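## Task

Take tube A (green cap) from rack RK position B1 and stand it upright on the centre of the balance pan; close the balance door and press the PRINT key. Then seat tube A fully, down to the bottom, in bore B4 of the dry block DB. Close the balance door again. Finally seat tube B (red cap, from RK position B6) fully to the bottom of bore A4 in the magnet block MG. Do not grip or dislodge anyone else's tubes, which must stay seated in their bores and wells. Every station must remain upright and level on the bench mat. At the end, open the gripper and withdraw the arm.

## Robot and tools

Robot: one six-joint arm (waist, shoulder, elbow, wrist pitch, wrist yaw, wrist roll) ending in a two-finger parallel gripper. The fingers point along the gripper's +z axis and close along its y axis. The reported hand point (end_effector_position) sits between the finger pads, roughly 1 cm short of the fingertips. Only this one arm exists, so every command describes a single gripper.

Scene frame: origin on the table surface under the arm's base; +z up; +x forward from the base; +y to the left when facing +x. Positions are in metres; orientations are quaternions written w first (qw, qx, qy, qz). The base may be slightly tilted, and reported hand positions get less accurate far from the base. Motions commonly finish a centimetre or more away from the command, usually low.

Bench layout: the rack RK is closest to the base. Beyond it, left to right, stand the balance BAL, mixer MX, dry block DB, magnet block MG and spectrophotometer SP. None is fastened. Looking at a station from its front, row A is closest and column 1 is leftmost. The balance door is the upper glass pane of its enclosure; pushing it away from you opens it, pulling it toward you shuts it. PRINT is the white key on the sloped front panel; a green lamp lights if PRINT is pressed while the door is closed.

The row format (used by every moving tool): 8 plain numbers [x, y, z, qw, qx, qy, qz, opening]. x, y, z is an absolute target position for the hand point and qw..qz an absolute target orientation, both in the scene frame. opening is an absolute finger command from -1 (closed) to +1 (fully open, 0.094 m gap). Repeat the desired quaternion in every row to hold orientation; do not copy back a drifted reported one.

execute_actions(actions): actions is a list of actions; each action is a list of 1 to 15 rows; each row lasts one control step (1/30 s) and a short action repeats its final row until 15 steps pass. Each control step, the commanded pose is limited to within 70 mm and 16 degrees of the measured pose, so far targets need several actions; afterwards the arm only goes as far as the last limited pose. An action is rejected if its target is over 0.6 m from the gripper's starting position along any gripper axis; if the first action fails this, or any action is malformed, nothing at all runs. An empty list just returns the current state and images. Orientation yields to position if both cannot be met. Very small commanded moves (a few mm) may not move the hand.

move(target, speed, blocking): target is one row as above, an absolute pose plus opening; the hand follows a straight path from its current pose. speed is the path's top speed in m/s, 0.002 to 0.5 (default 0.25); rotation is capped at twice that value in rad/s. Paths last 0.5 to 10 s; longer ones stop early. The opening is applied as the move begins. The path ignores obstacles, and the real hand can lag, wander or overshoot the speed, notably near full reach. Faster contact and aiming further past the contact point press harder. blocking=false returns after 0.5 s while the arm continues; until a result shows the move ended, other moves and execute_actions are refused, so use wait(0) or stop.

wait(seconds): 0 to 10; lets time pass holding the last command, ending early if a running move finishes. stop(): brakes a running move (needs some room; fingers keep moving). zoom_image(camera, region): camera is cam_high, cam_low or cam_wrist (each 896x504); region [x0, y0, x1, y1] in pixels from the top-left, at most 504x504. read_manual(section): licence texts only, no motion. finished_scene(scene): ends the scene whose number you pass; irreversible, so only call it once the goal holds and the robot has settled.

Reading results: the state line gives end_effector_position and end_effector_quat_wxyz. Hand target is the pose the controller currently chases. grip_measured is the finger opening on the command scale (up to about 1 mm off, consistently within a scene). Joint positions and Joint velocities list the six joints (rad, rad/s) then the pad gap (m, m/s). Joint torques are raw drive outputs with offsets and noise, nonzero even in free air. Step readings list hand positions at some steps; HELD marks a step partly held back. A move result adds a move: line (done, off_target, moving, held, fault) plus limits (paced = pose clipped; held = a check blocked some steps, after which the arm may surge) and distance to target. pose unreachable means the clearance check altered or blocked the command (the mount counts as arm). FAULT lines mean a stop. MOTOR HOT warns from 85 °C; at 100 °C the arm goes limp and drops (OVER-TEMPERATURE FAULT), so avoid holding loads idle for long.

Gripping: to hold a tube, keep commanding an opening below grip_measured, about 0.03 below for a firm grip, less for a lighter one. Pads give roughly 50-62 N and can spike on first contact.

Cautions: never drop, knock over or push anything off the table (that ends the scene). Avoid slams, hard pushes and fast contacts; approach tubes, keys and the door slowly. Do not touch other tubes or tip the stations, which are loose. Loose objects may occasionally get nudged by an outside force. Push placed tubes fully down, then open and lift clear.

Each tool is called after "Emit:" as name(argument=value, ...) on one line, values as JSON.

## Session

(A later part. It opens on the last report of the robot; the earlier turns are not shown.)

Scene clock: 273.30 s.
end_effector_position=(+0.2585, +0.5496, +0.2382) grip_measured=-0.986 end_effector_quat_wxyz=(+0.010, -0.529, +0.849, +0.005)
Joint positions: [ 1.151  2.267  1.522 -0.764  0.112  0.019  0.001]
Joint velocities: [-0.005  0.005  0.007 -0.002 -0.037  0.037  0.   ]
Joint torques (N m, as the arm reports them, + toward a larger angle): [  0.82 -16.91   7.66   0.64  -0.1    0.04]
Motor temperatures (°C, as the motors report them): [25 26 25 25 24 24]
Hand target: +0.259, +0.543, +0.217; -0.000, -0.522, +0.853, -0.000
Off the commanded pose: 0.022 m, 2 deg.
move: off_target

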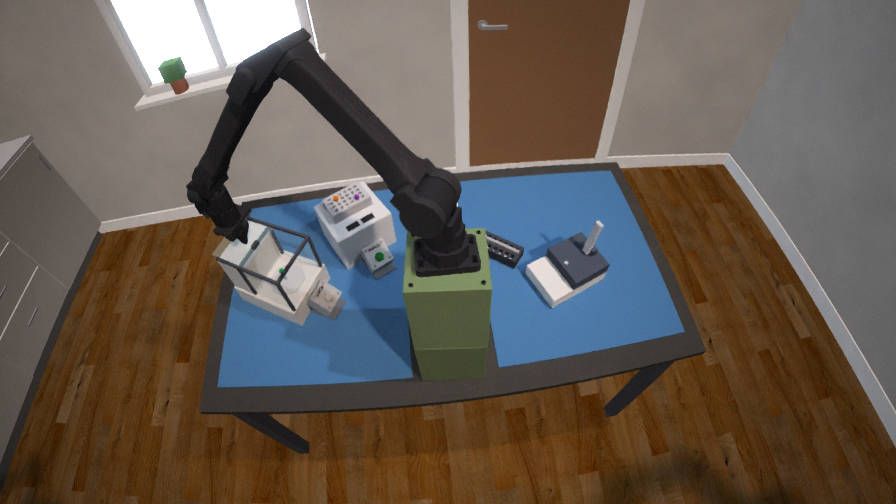

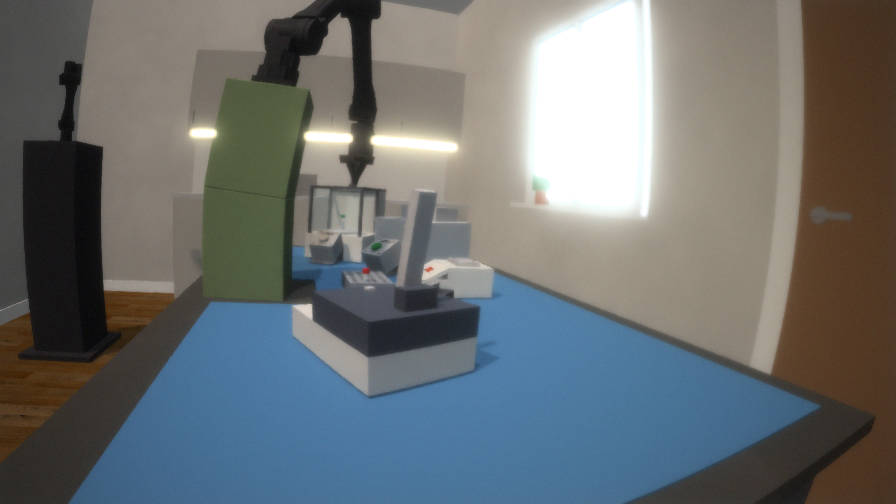

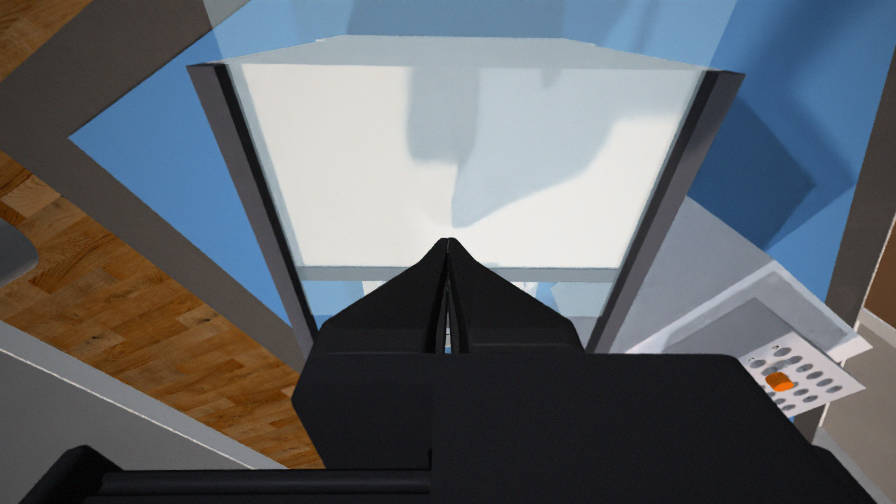

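Emit:
execute_actions(actions=[[[0.258,0.541,0.218,0,-0.522,0.853,0,-1],[0.257,0.539,0.219,0,-0.522,0.853,0,-1],[0.256,0.537,0.220,0,-0.522,0.853,0,-1],[0.255,0.535,0.221,0,-0.522,0.853,0,-1],[0.254,0.533,0.222,0,-0.522,0.853,0,-1],[0.253,0.531,0.223,0,-0.522,0.853,0,-1],[0.252,0.529,0.224,0,-0.522,0.853,0,-1],[0.251,0.527,0.225,0,-0.522,0.853,0,-1],[0.250,0.525,0.226,0,-0.522,0.853,0,-1],[0.249,0.523,0.227,0,-0.522,0.853,0,-1],[0.248,0.521,0.228,0,-0.522,0.853,0,-1],[0.247,0.519,0.228,0,-0.522,0.853,0,-1],[0.246,0.517,0.228,0,-0.522,0.853,0,-1],[0.245,0.515,0.228,0,-0.522,0.853,0,-1],[0.244,0.513,0.228,0,-0.522,0.853,0,-1]],[[0.243,0.511,0.228,0,-0.522,0.853,0,-1],[0.242,0.509,0.228,0,-0.522,0.853,0,-1],[0.241,0.507,0.228,0,-0.522,0.853,0,-1],[0.240,0.505,0.228,0,-0.522,0.853,0,-1]]])

Scene clock: 284.80 s.
end_effector_position=(+0.2422, +0.5169, +0.2295) grip_measured=-0.987 end_effector_quat_wxyz=(+0.009, -0.529, +0.849, +0.005)
Joint positions: [ 1.151  2.221  1.388 -0.678  0.111  0.02   0.001]
Joint velocities: [-0.005  0.015 -0.002  0.002  0.037 -0.007  0.   ]
Joint torques (N m, as the arm reports them, + toward a larger angle): [  0.99 -19.07   4.62  -0.01  -0.05   0.07]
Motor temperatures (°C, as the motors report them): [25 27 25 25 24 24]
Hand target: +0.240, +0.505, +0.228; -0.000, -0.522, +0.853, -0.000
Off the commanded pose: 0.012 m, 1 deg.
Step readings (end_effector_position; steps 1 to 15: 1st action; 16 to 30: 2nd action):
0: (+0.2585, +0.5496, +0.2382)
1: (+0.2585, +0.5498, +0.2382)
2: (+0.2586, +0.5499, +0.2381)
4: (+0.2580, +0.5490, +0.2367)
8: (+0.2518, +0.5377, +0.2286)
15: (+0.2480, +0.5288, +0.2296)
16: (+0.2475, +0.5278, +0.2298)
17: (+0.2467, +0.5260, +0.2297)
19: (+0.2448, +0.5221, +0.2297)
23: (+0.2422, +0.5170, +0.2296)
30: end_effector_position above

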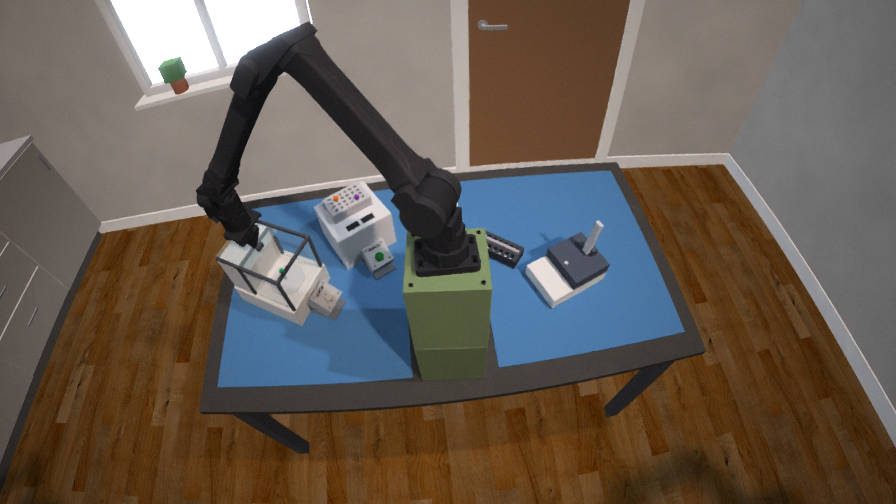

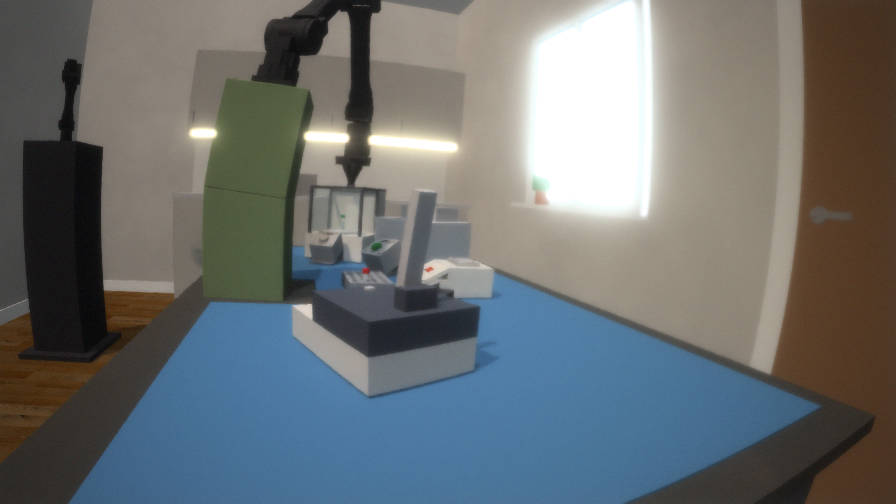

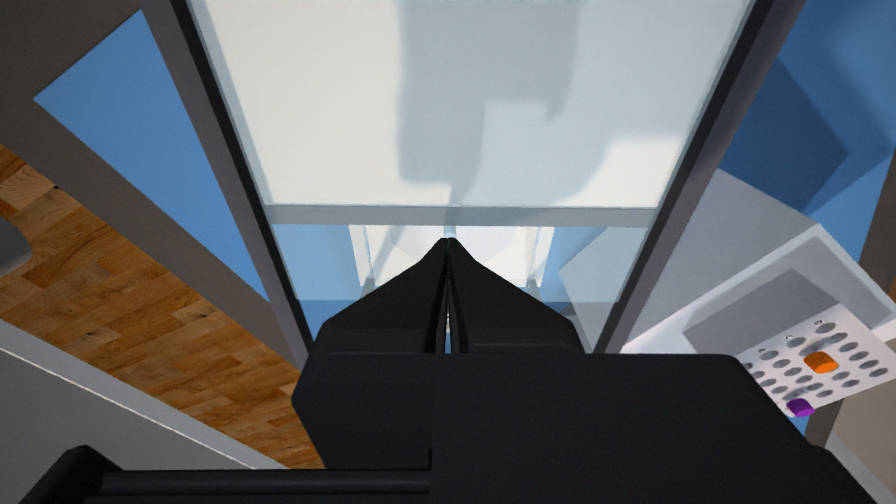

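Emit:
move(target=[0.190,0.406,0.230,0,-0.522,0.853,0,-1], speed=0.06)

Scene clock: 293.93 s.
end_effector_position=(+0.1981, +0.4218, +0.2318) grip_measured=-0.987 end_effector_quat_wxyz=(+0.014, -0.525, +0.851, +0.009)
Joint positions: [ 1.151  2.055  1.023 -0.467  0.11   0.026  0.001]
Joint velocities: [ 0.005  0.005  0.007  0.012  0.022  0.022 -0.001]
Joint torques (N m, as the arm reports them, + toward a larger angle): [  1.13 -15.27   2.57  -0.23  -0.01   0.07]
Motor temperatures (°C, as the motors report them): [25 27 25 25 24 24]
Hand target: +0.190, +0.407, +0.229; +0.000, -0.522, +0.853, -0.000
Off the commanded pose: 0.018 m, 2 deg.
move: off_target

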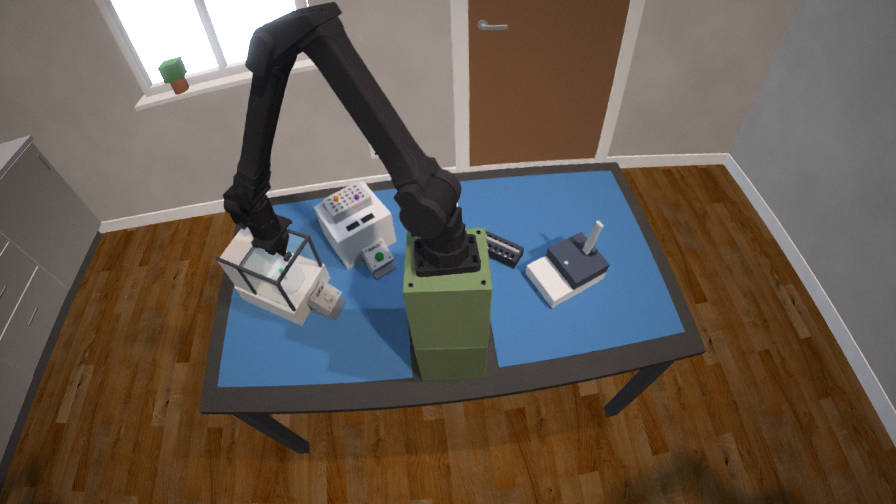

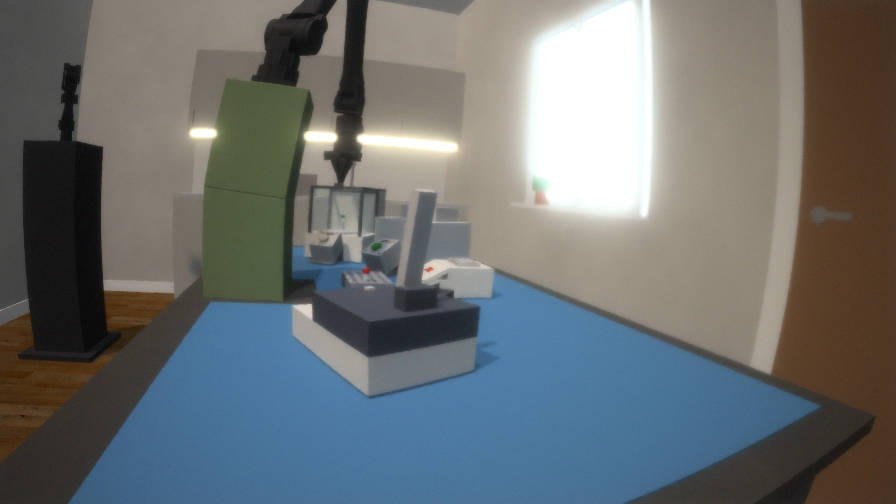

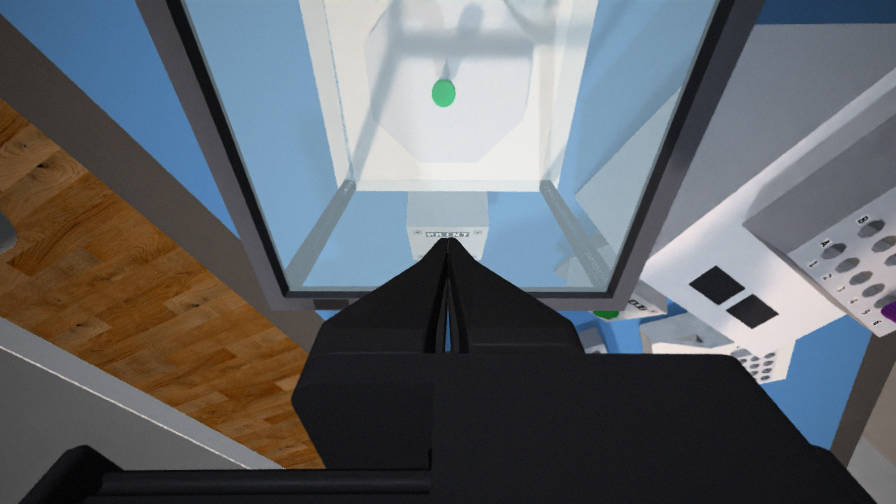

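Emit:
move(target=[0.198,0.425,0.27,0,-0.522,0.853,0,-1], speed=0.1)

Emit:
move(target=[0.13,0.29,0.25,0.2564,-0.4983,0.8131,0.1571,-1], speed=0.2)

Emit:
move(target=[0.136,0.298,0.115,0.2564,-0.4983,0.8131,0.1571,-1], speed=0.12)

Emit:
zoom_image(camera="cam_low", region=[290,160,410,280])

Scene clock: 307.07 s.
end_effector_position=(+0.1939, +0.4091, +0.2583) grip_measured=-0.987 end_effector_quat_wxyz=(-0.013, -0.526, +0.850, -0.008)
Joint positions: [ 1.154  1.994  1.024 -0.592  0.11   0.035  0.001]
Joint velocities: [ 0.005 -0.015  0.007  0.002 -0.037 -0.051 -0.001]
Joint torques (N m, as the arm reports them, + toward a larger angle): [  1.67 -15.87   7.72  -0.33  -0.03   0.11]
Motor temperatures (°C, as the motors report them): [25 27 24 25 24 24]
Hand target: +0.198, +0.425, +0.270; -0.000, -0.522, +0.853, +0.000
Off the commanded pose: 0.020 m, 2 deg.
move: off_target

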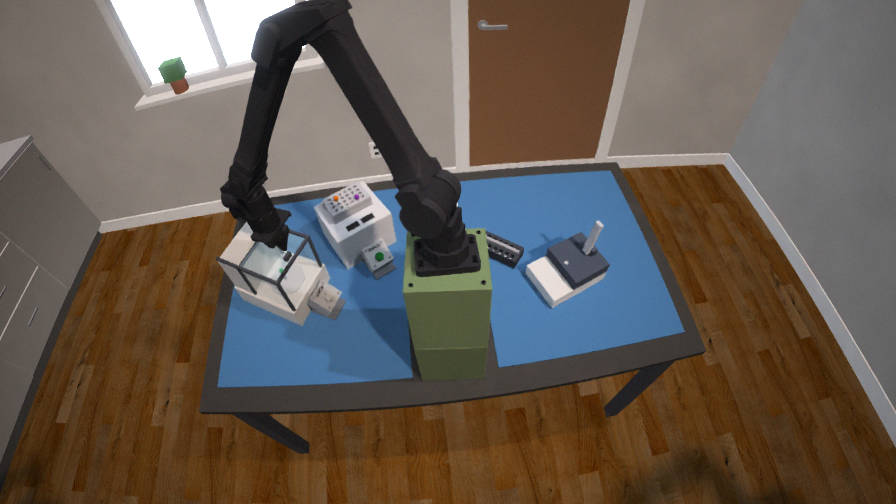

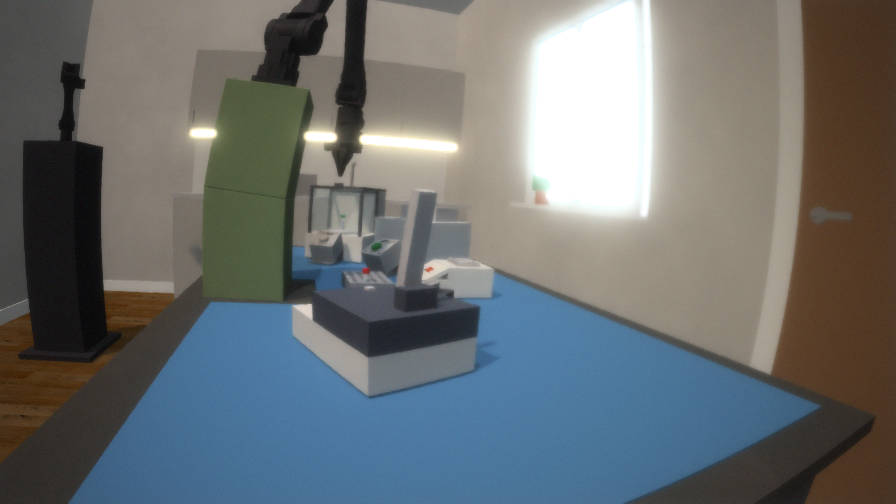

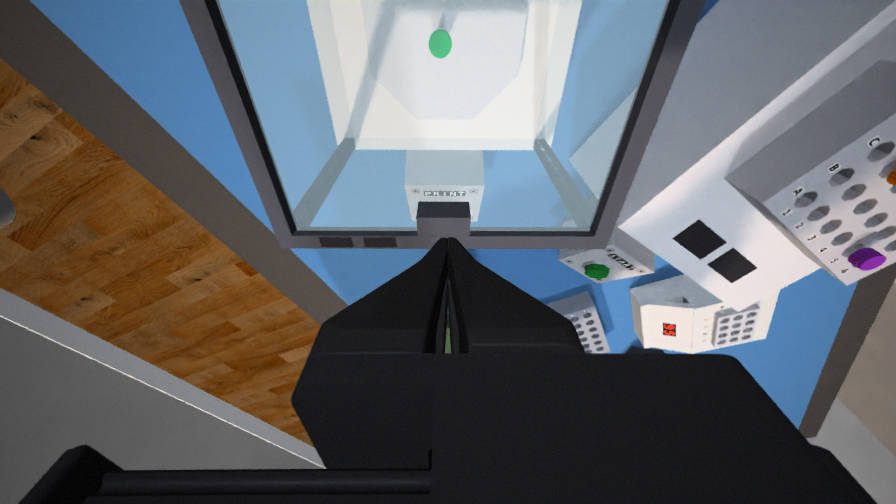

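Scene clock: 309.20 s.
end_effector_position=(+0.1327, +0.2914, +0.2518) grip_measured=-0.987 end_effector_quat_wxyz=(+0.257, -0.490, +0.818, +0.158)
Joint positions: [1.185 2.002 0.259 0.826 0.136 0.013 0.001]
Joint velocities: [-0.005 -0.015  0.002  0.012  0.022 -0.051 -0.   ]
Joint torques (N m, as the arm reports them, + toward a larger angle): [ 1.   -7.45 -0.65  2.02  0.11 -0.2 ]
Motor temperatures (°C, as the motors report them): [25 27 24 25 24 24]
Hand target: +0.129, +0.290, +0.249; +0.257, -0.499, +0.813, +0.156
Off the commanded pose: 0.003 m, 1 deg.
move: done

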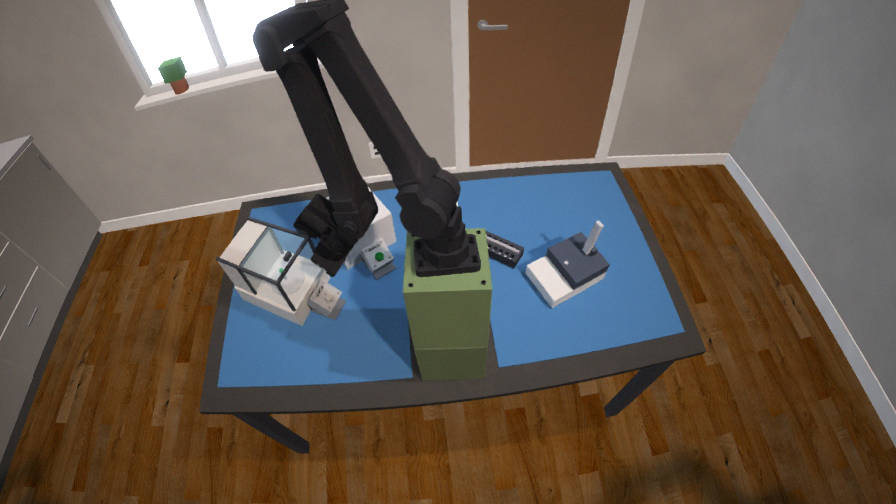

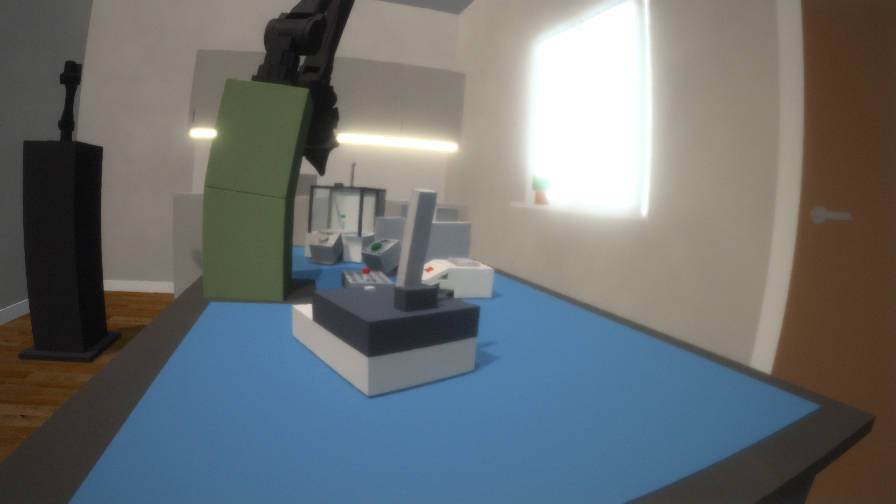

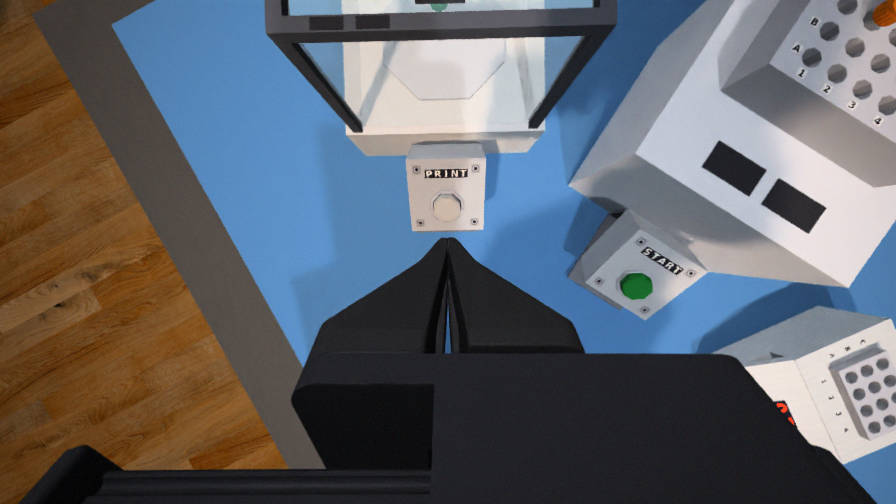

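Scene clock: 310.67 s.
end_effector_position=(+0.1351, +0.3007, +0.1193) grip_measured=-0.987 end_effector_quat_wxyz=(+0.255, -0.496, +0.815, +0.158)
Joint positions: [ 1.124  2.59   0.503  1.171  0.093 -0.048  0.001]
Joint velocities: [-0.005  0.005  0.022  0.012  0.037  0.007 -0.001]
Joint torques (N m, as the arm reports them, + toward a larger angle): [-0.08 -9.41 -3.08  2.07 -0.19 -0.19]
Motor temperatures (°C, as the motors report them): [25 27 24 25 24 24]
Hand target: +0.136, +0.298, +0.115; +0.257, -0.498, +0.813, +0.157
Off the commanded pose: 0.005 m, 0 deg.
move: done

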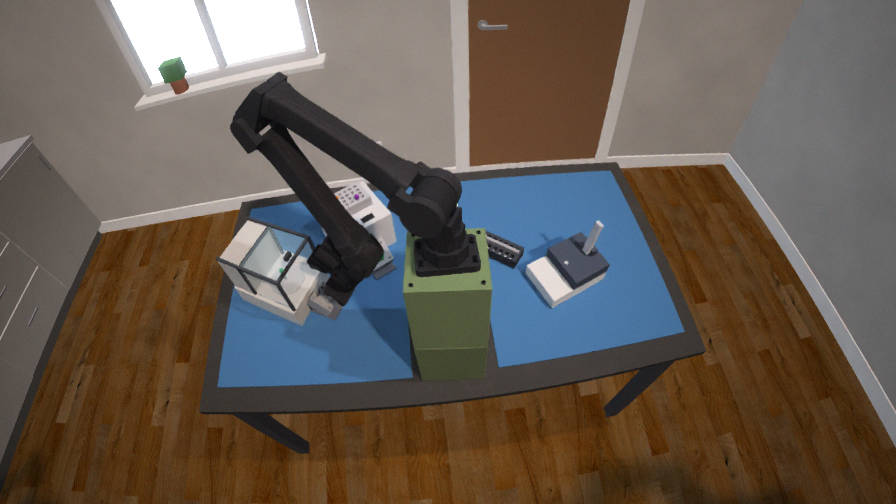

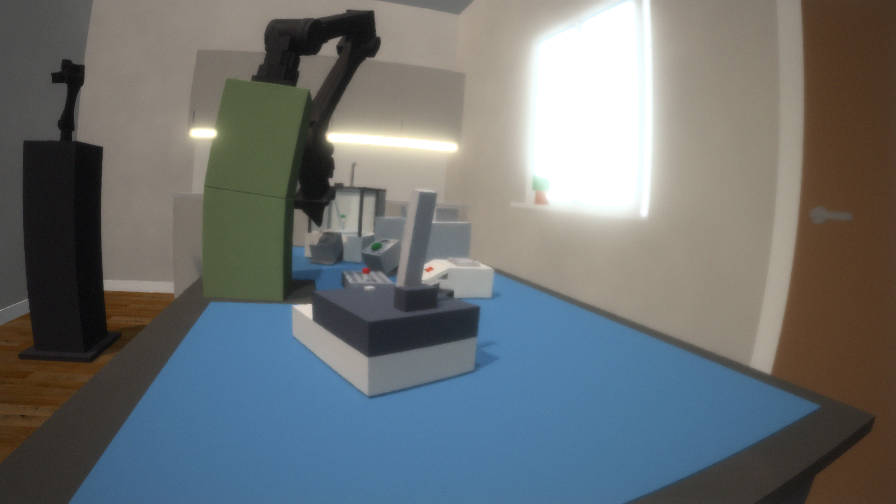

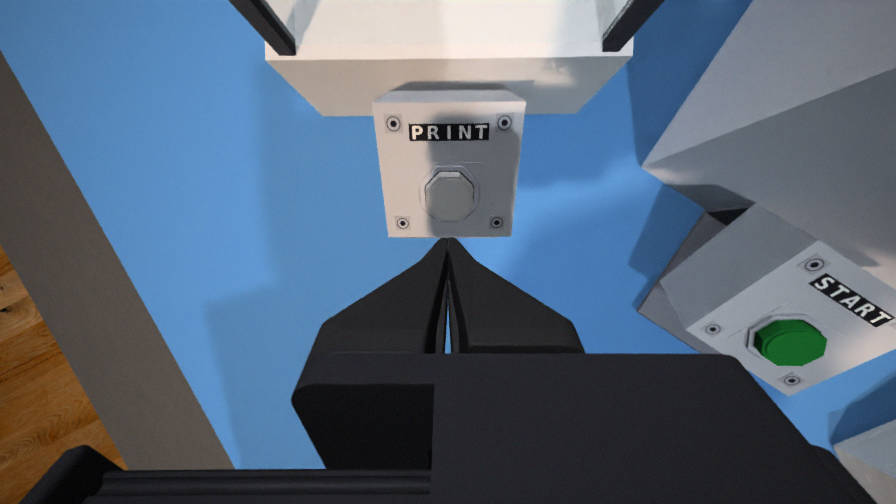

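Region (290, 160, 410, 280) of cam_low's 896x504 image, scaled by 4.200, with more detail than that image has.

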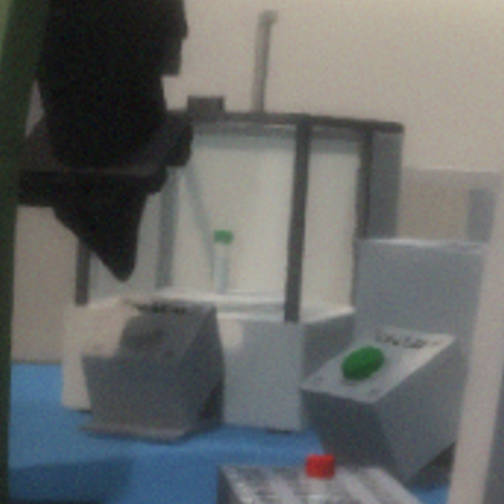

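Emit:
move(target=[0.149,0.323,0.09,0.2564,-0.4983,0.8131,0.1571,-1], speed=0.05)

Emit:
execute_actions(actions=[[[0.149,0.323,0.088,0.2564,-0.4983,0.8131,0.1571,-1],[0.149,0.323,0.087,0.2564,-0.4983,0.8131,0.1571,-1],[0.149,0.323,0.086,0.2564,-0.4983,0.8131,0.1571,-1],[0.149,0.323,0.085,0.2564,-0.4983,0.8131,0.1571,-1],[0.149,0.323,0.084,0.2564,-0.4983,0.8131,0.1571,-1],[0.149,0.323,0.083,0.2564,-0.4983,0.8131,0.1571,-1],[0.149,0.323,0.082,0.2564,-0.4983,0.8131,0.1571,-1],[0.149,0.323,0.081,0.2564,-0.4983,0.8131,0.1571,-1],[0.149,0.323,0.080,0.2564,-0.4983,0.8131,0.1571,-1],[0.149,0.323,0.079,0.2564,-0.4983,0.8131,0.1571,-1],[0.149,0.323,0.078,0.2564,-0.4983,0.8131,0.1571,-1],[0.149,0.323,0.077,0.2564,-0.4983,0.8131,0.1571,-1],[0.149,0.323,0.076,0.2564,-0.4983,0.8131,0.1571,-1],[0.149,0.323,0.075,0.2564,-0.4983,0.8131,0.1571,-1],[0.149,0.323,0.074,0.2564,-0.4983,0.8131,0.1571,-1]],[[0.149,0.323,0.073,0.2564,-0.4983,0.8131,0.1571,-1],[0.149,0.323,0.072,0.2564,-0.4983,0.8131,0.1571,-1],[0.149,0.323,0.071,0.2564,-0.4983,0.8131,0.1571,-1],[0.149,0.323,0.070,0.2564,-0.4983,0.8131,0.1571,-1]]])

Emit:
zoom_image(camera="cam_high", region=[190,190,360,340])

Scene clock: 327.20 s.
end_effector_position=(+0.1524, +0.3338, +0.1027) grip_measured=-0.987 end_effector_quat_wxyz=(+0.269, -0.492, +0.811, +0.167)
Joint positions: [ 1.114  2.606  0.603  1.123  0.086 -0.056  0.001]
Joint velocities: [-0.005 -0.005  0.007  0.012 -0.037 -0.037 -0.   ]
Joint torques (N m, as the arm reports them, + toward a larger angle): [-0.16 -9.28 -2.34  0.91 -0.18 -0.2 ]
Motor temperatures (°C, as the motors report them): [25 26 24 25 24 24]
Hand target: +0.149, +0.323, +0.091; +0.256, -0.498, +0.813, +0.157
Off the commanded pose: 0.017 m, 2 deg.
move: off_target

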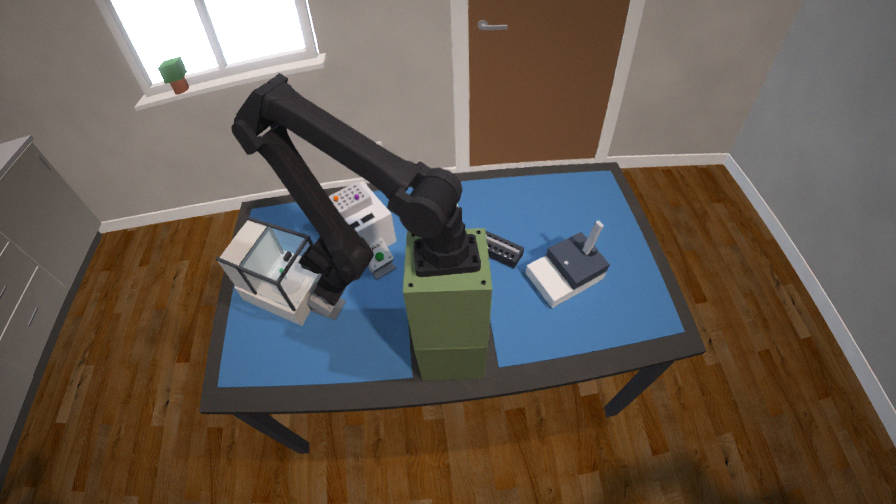

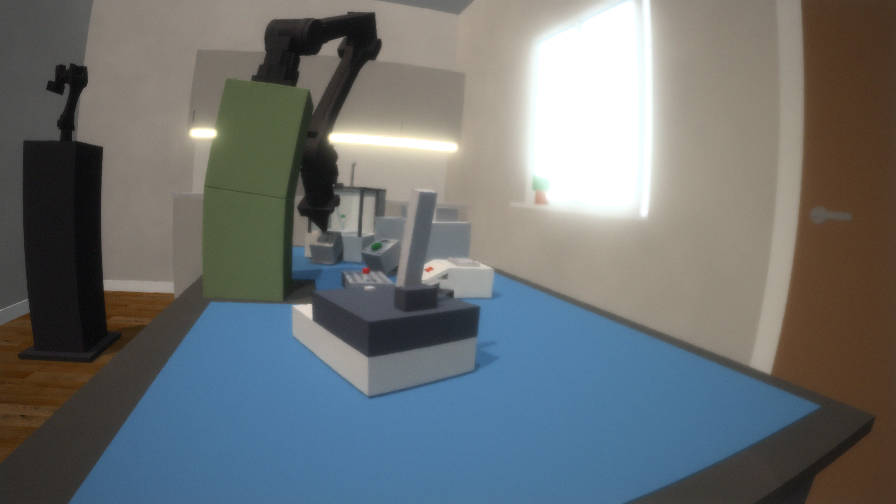

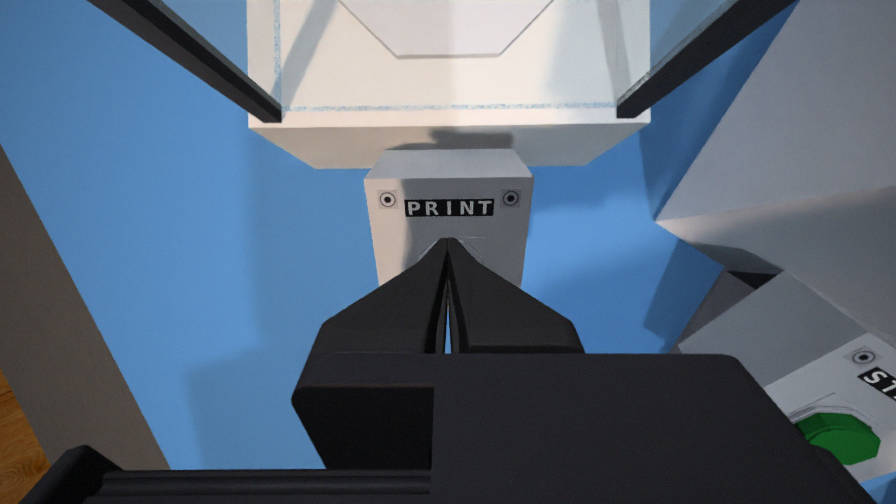

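Scene clock: 328.20 s.
end_effector_position=(+0.1515, +0.3334, +0.0887) grip_measured=-0.987 end_effector_quat_wxyz=(+0.268, -0.493, +0.810, +0.167)
Joint positions: [ 1.11   2.65   0.632  1.136  0.081 -0.062  0.001]
Joint velocities: [ 0.015 -0.005 -0.012 -0.002  0.066  0.066  0.   ]
Joint torques (N m, as the arm reports them, + toward a larger angle): [-0.25 -8.11 -1.22  1.29 -0.19 -0.18]
Motor temperatures (°C, as the motors report them): [25 26 24 25 24 24]
Hand target: +0.149, +0.323, +0.071; +0.256, -0.498, +0.813, +0.157
Off the commanded pose: 0.021 m, 2 deg.
Step readings (end_effector_position; steps 1 to 15: 1st action; 16 to 30: 2nd action):
0: (+0.1524, +0.3338, +0.1027)
1: (+0.1523, +0.3337, +0.1026)
2: (+0.1522, +0.3336, +0.1022)
4: (+0.1520, +0.3337, +0.1003)
8: (+0.1513, +0.3329, +0.0948)
15: (+0.1509, +0.3321, +0.0911)
16: (+0.1509, +0.3323, +0.0906)
17: (+0.1512, +0.3326, +0.0902)
19: (+0.1514, +0.3330, +0.0893)
23: (+0.1515, +0.3334, +0.0887)
30: end_effector_position above

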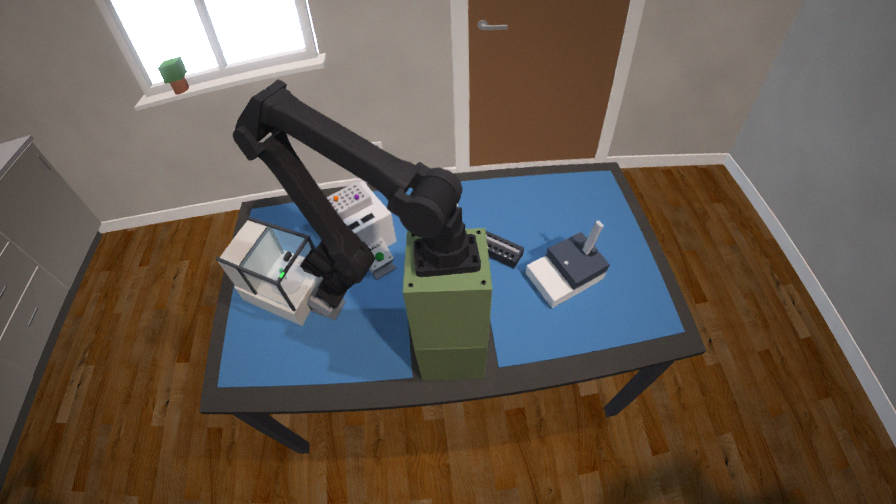

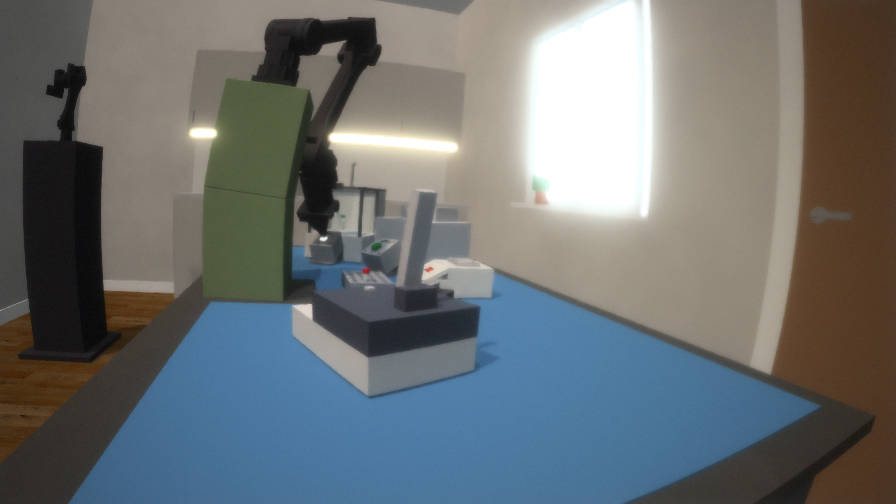

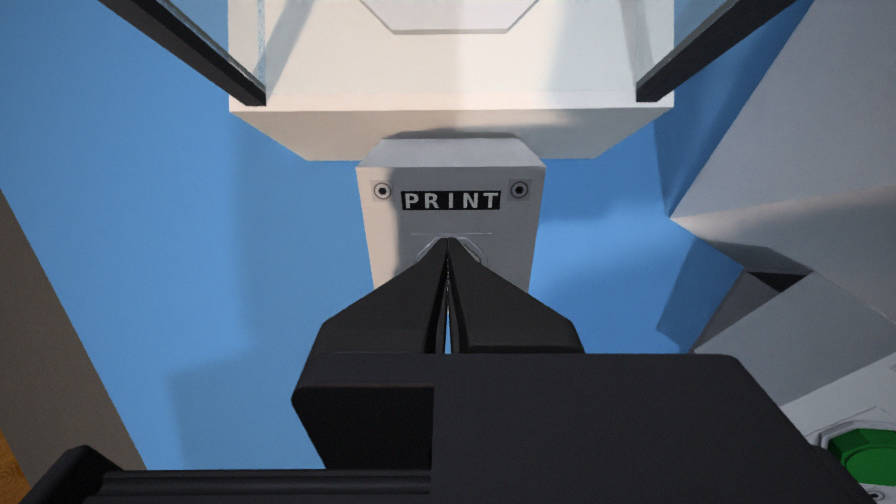

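Region (190, 190, 360, 340) of cam_high's 896x504 image, scaled by 2.965, with more detail than that image has; it fills the top 445 rows of this view, and the rest is white.

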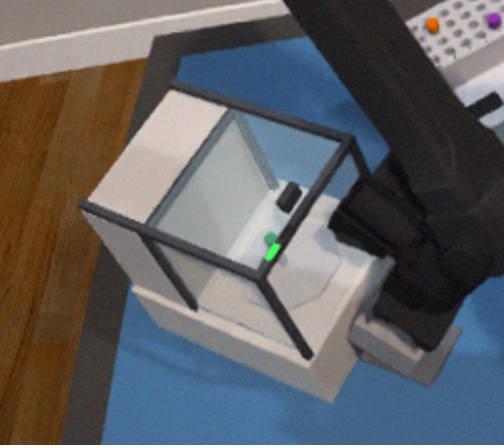

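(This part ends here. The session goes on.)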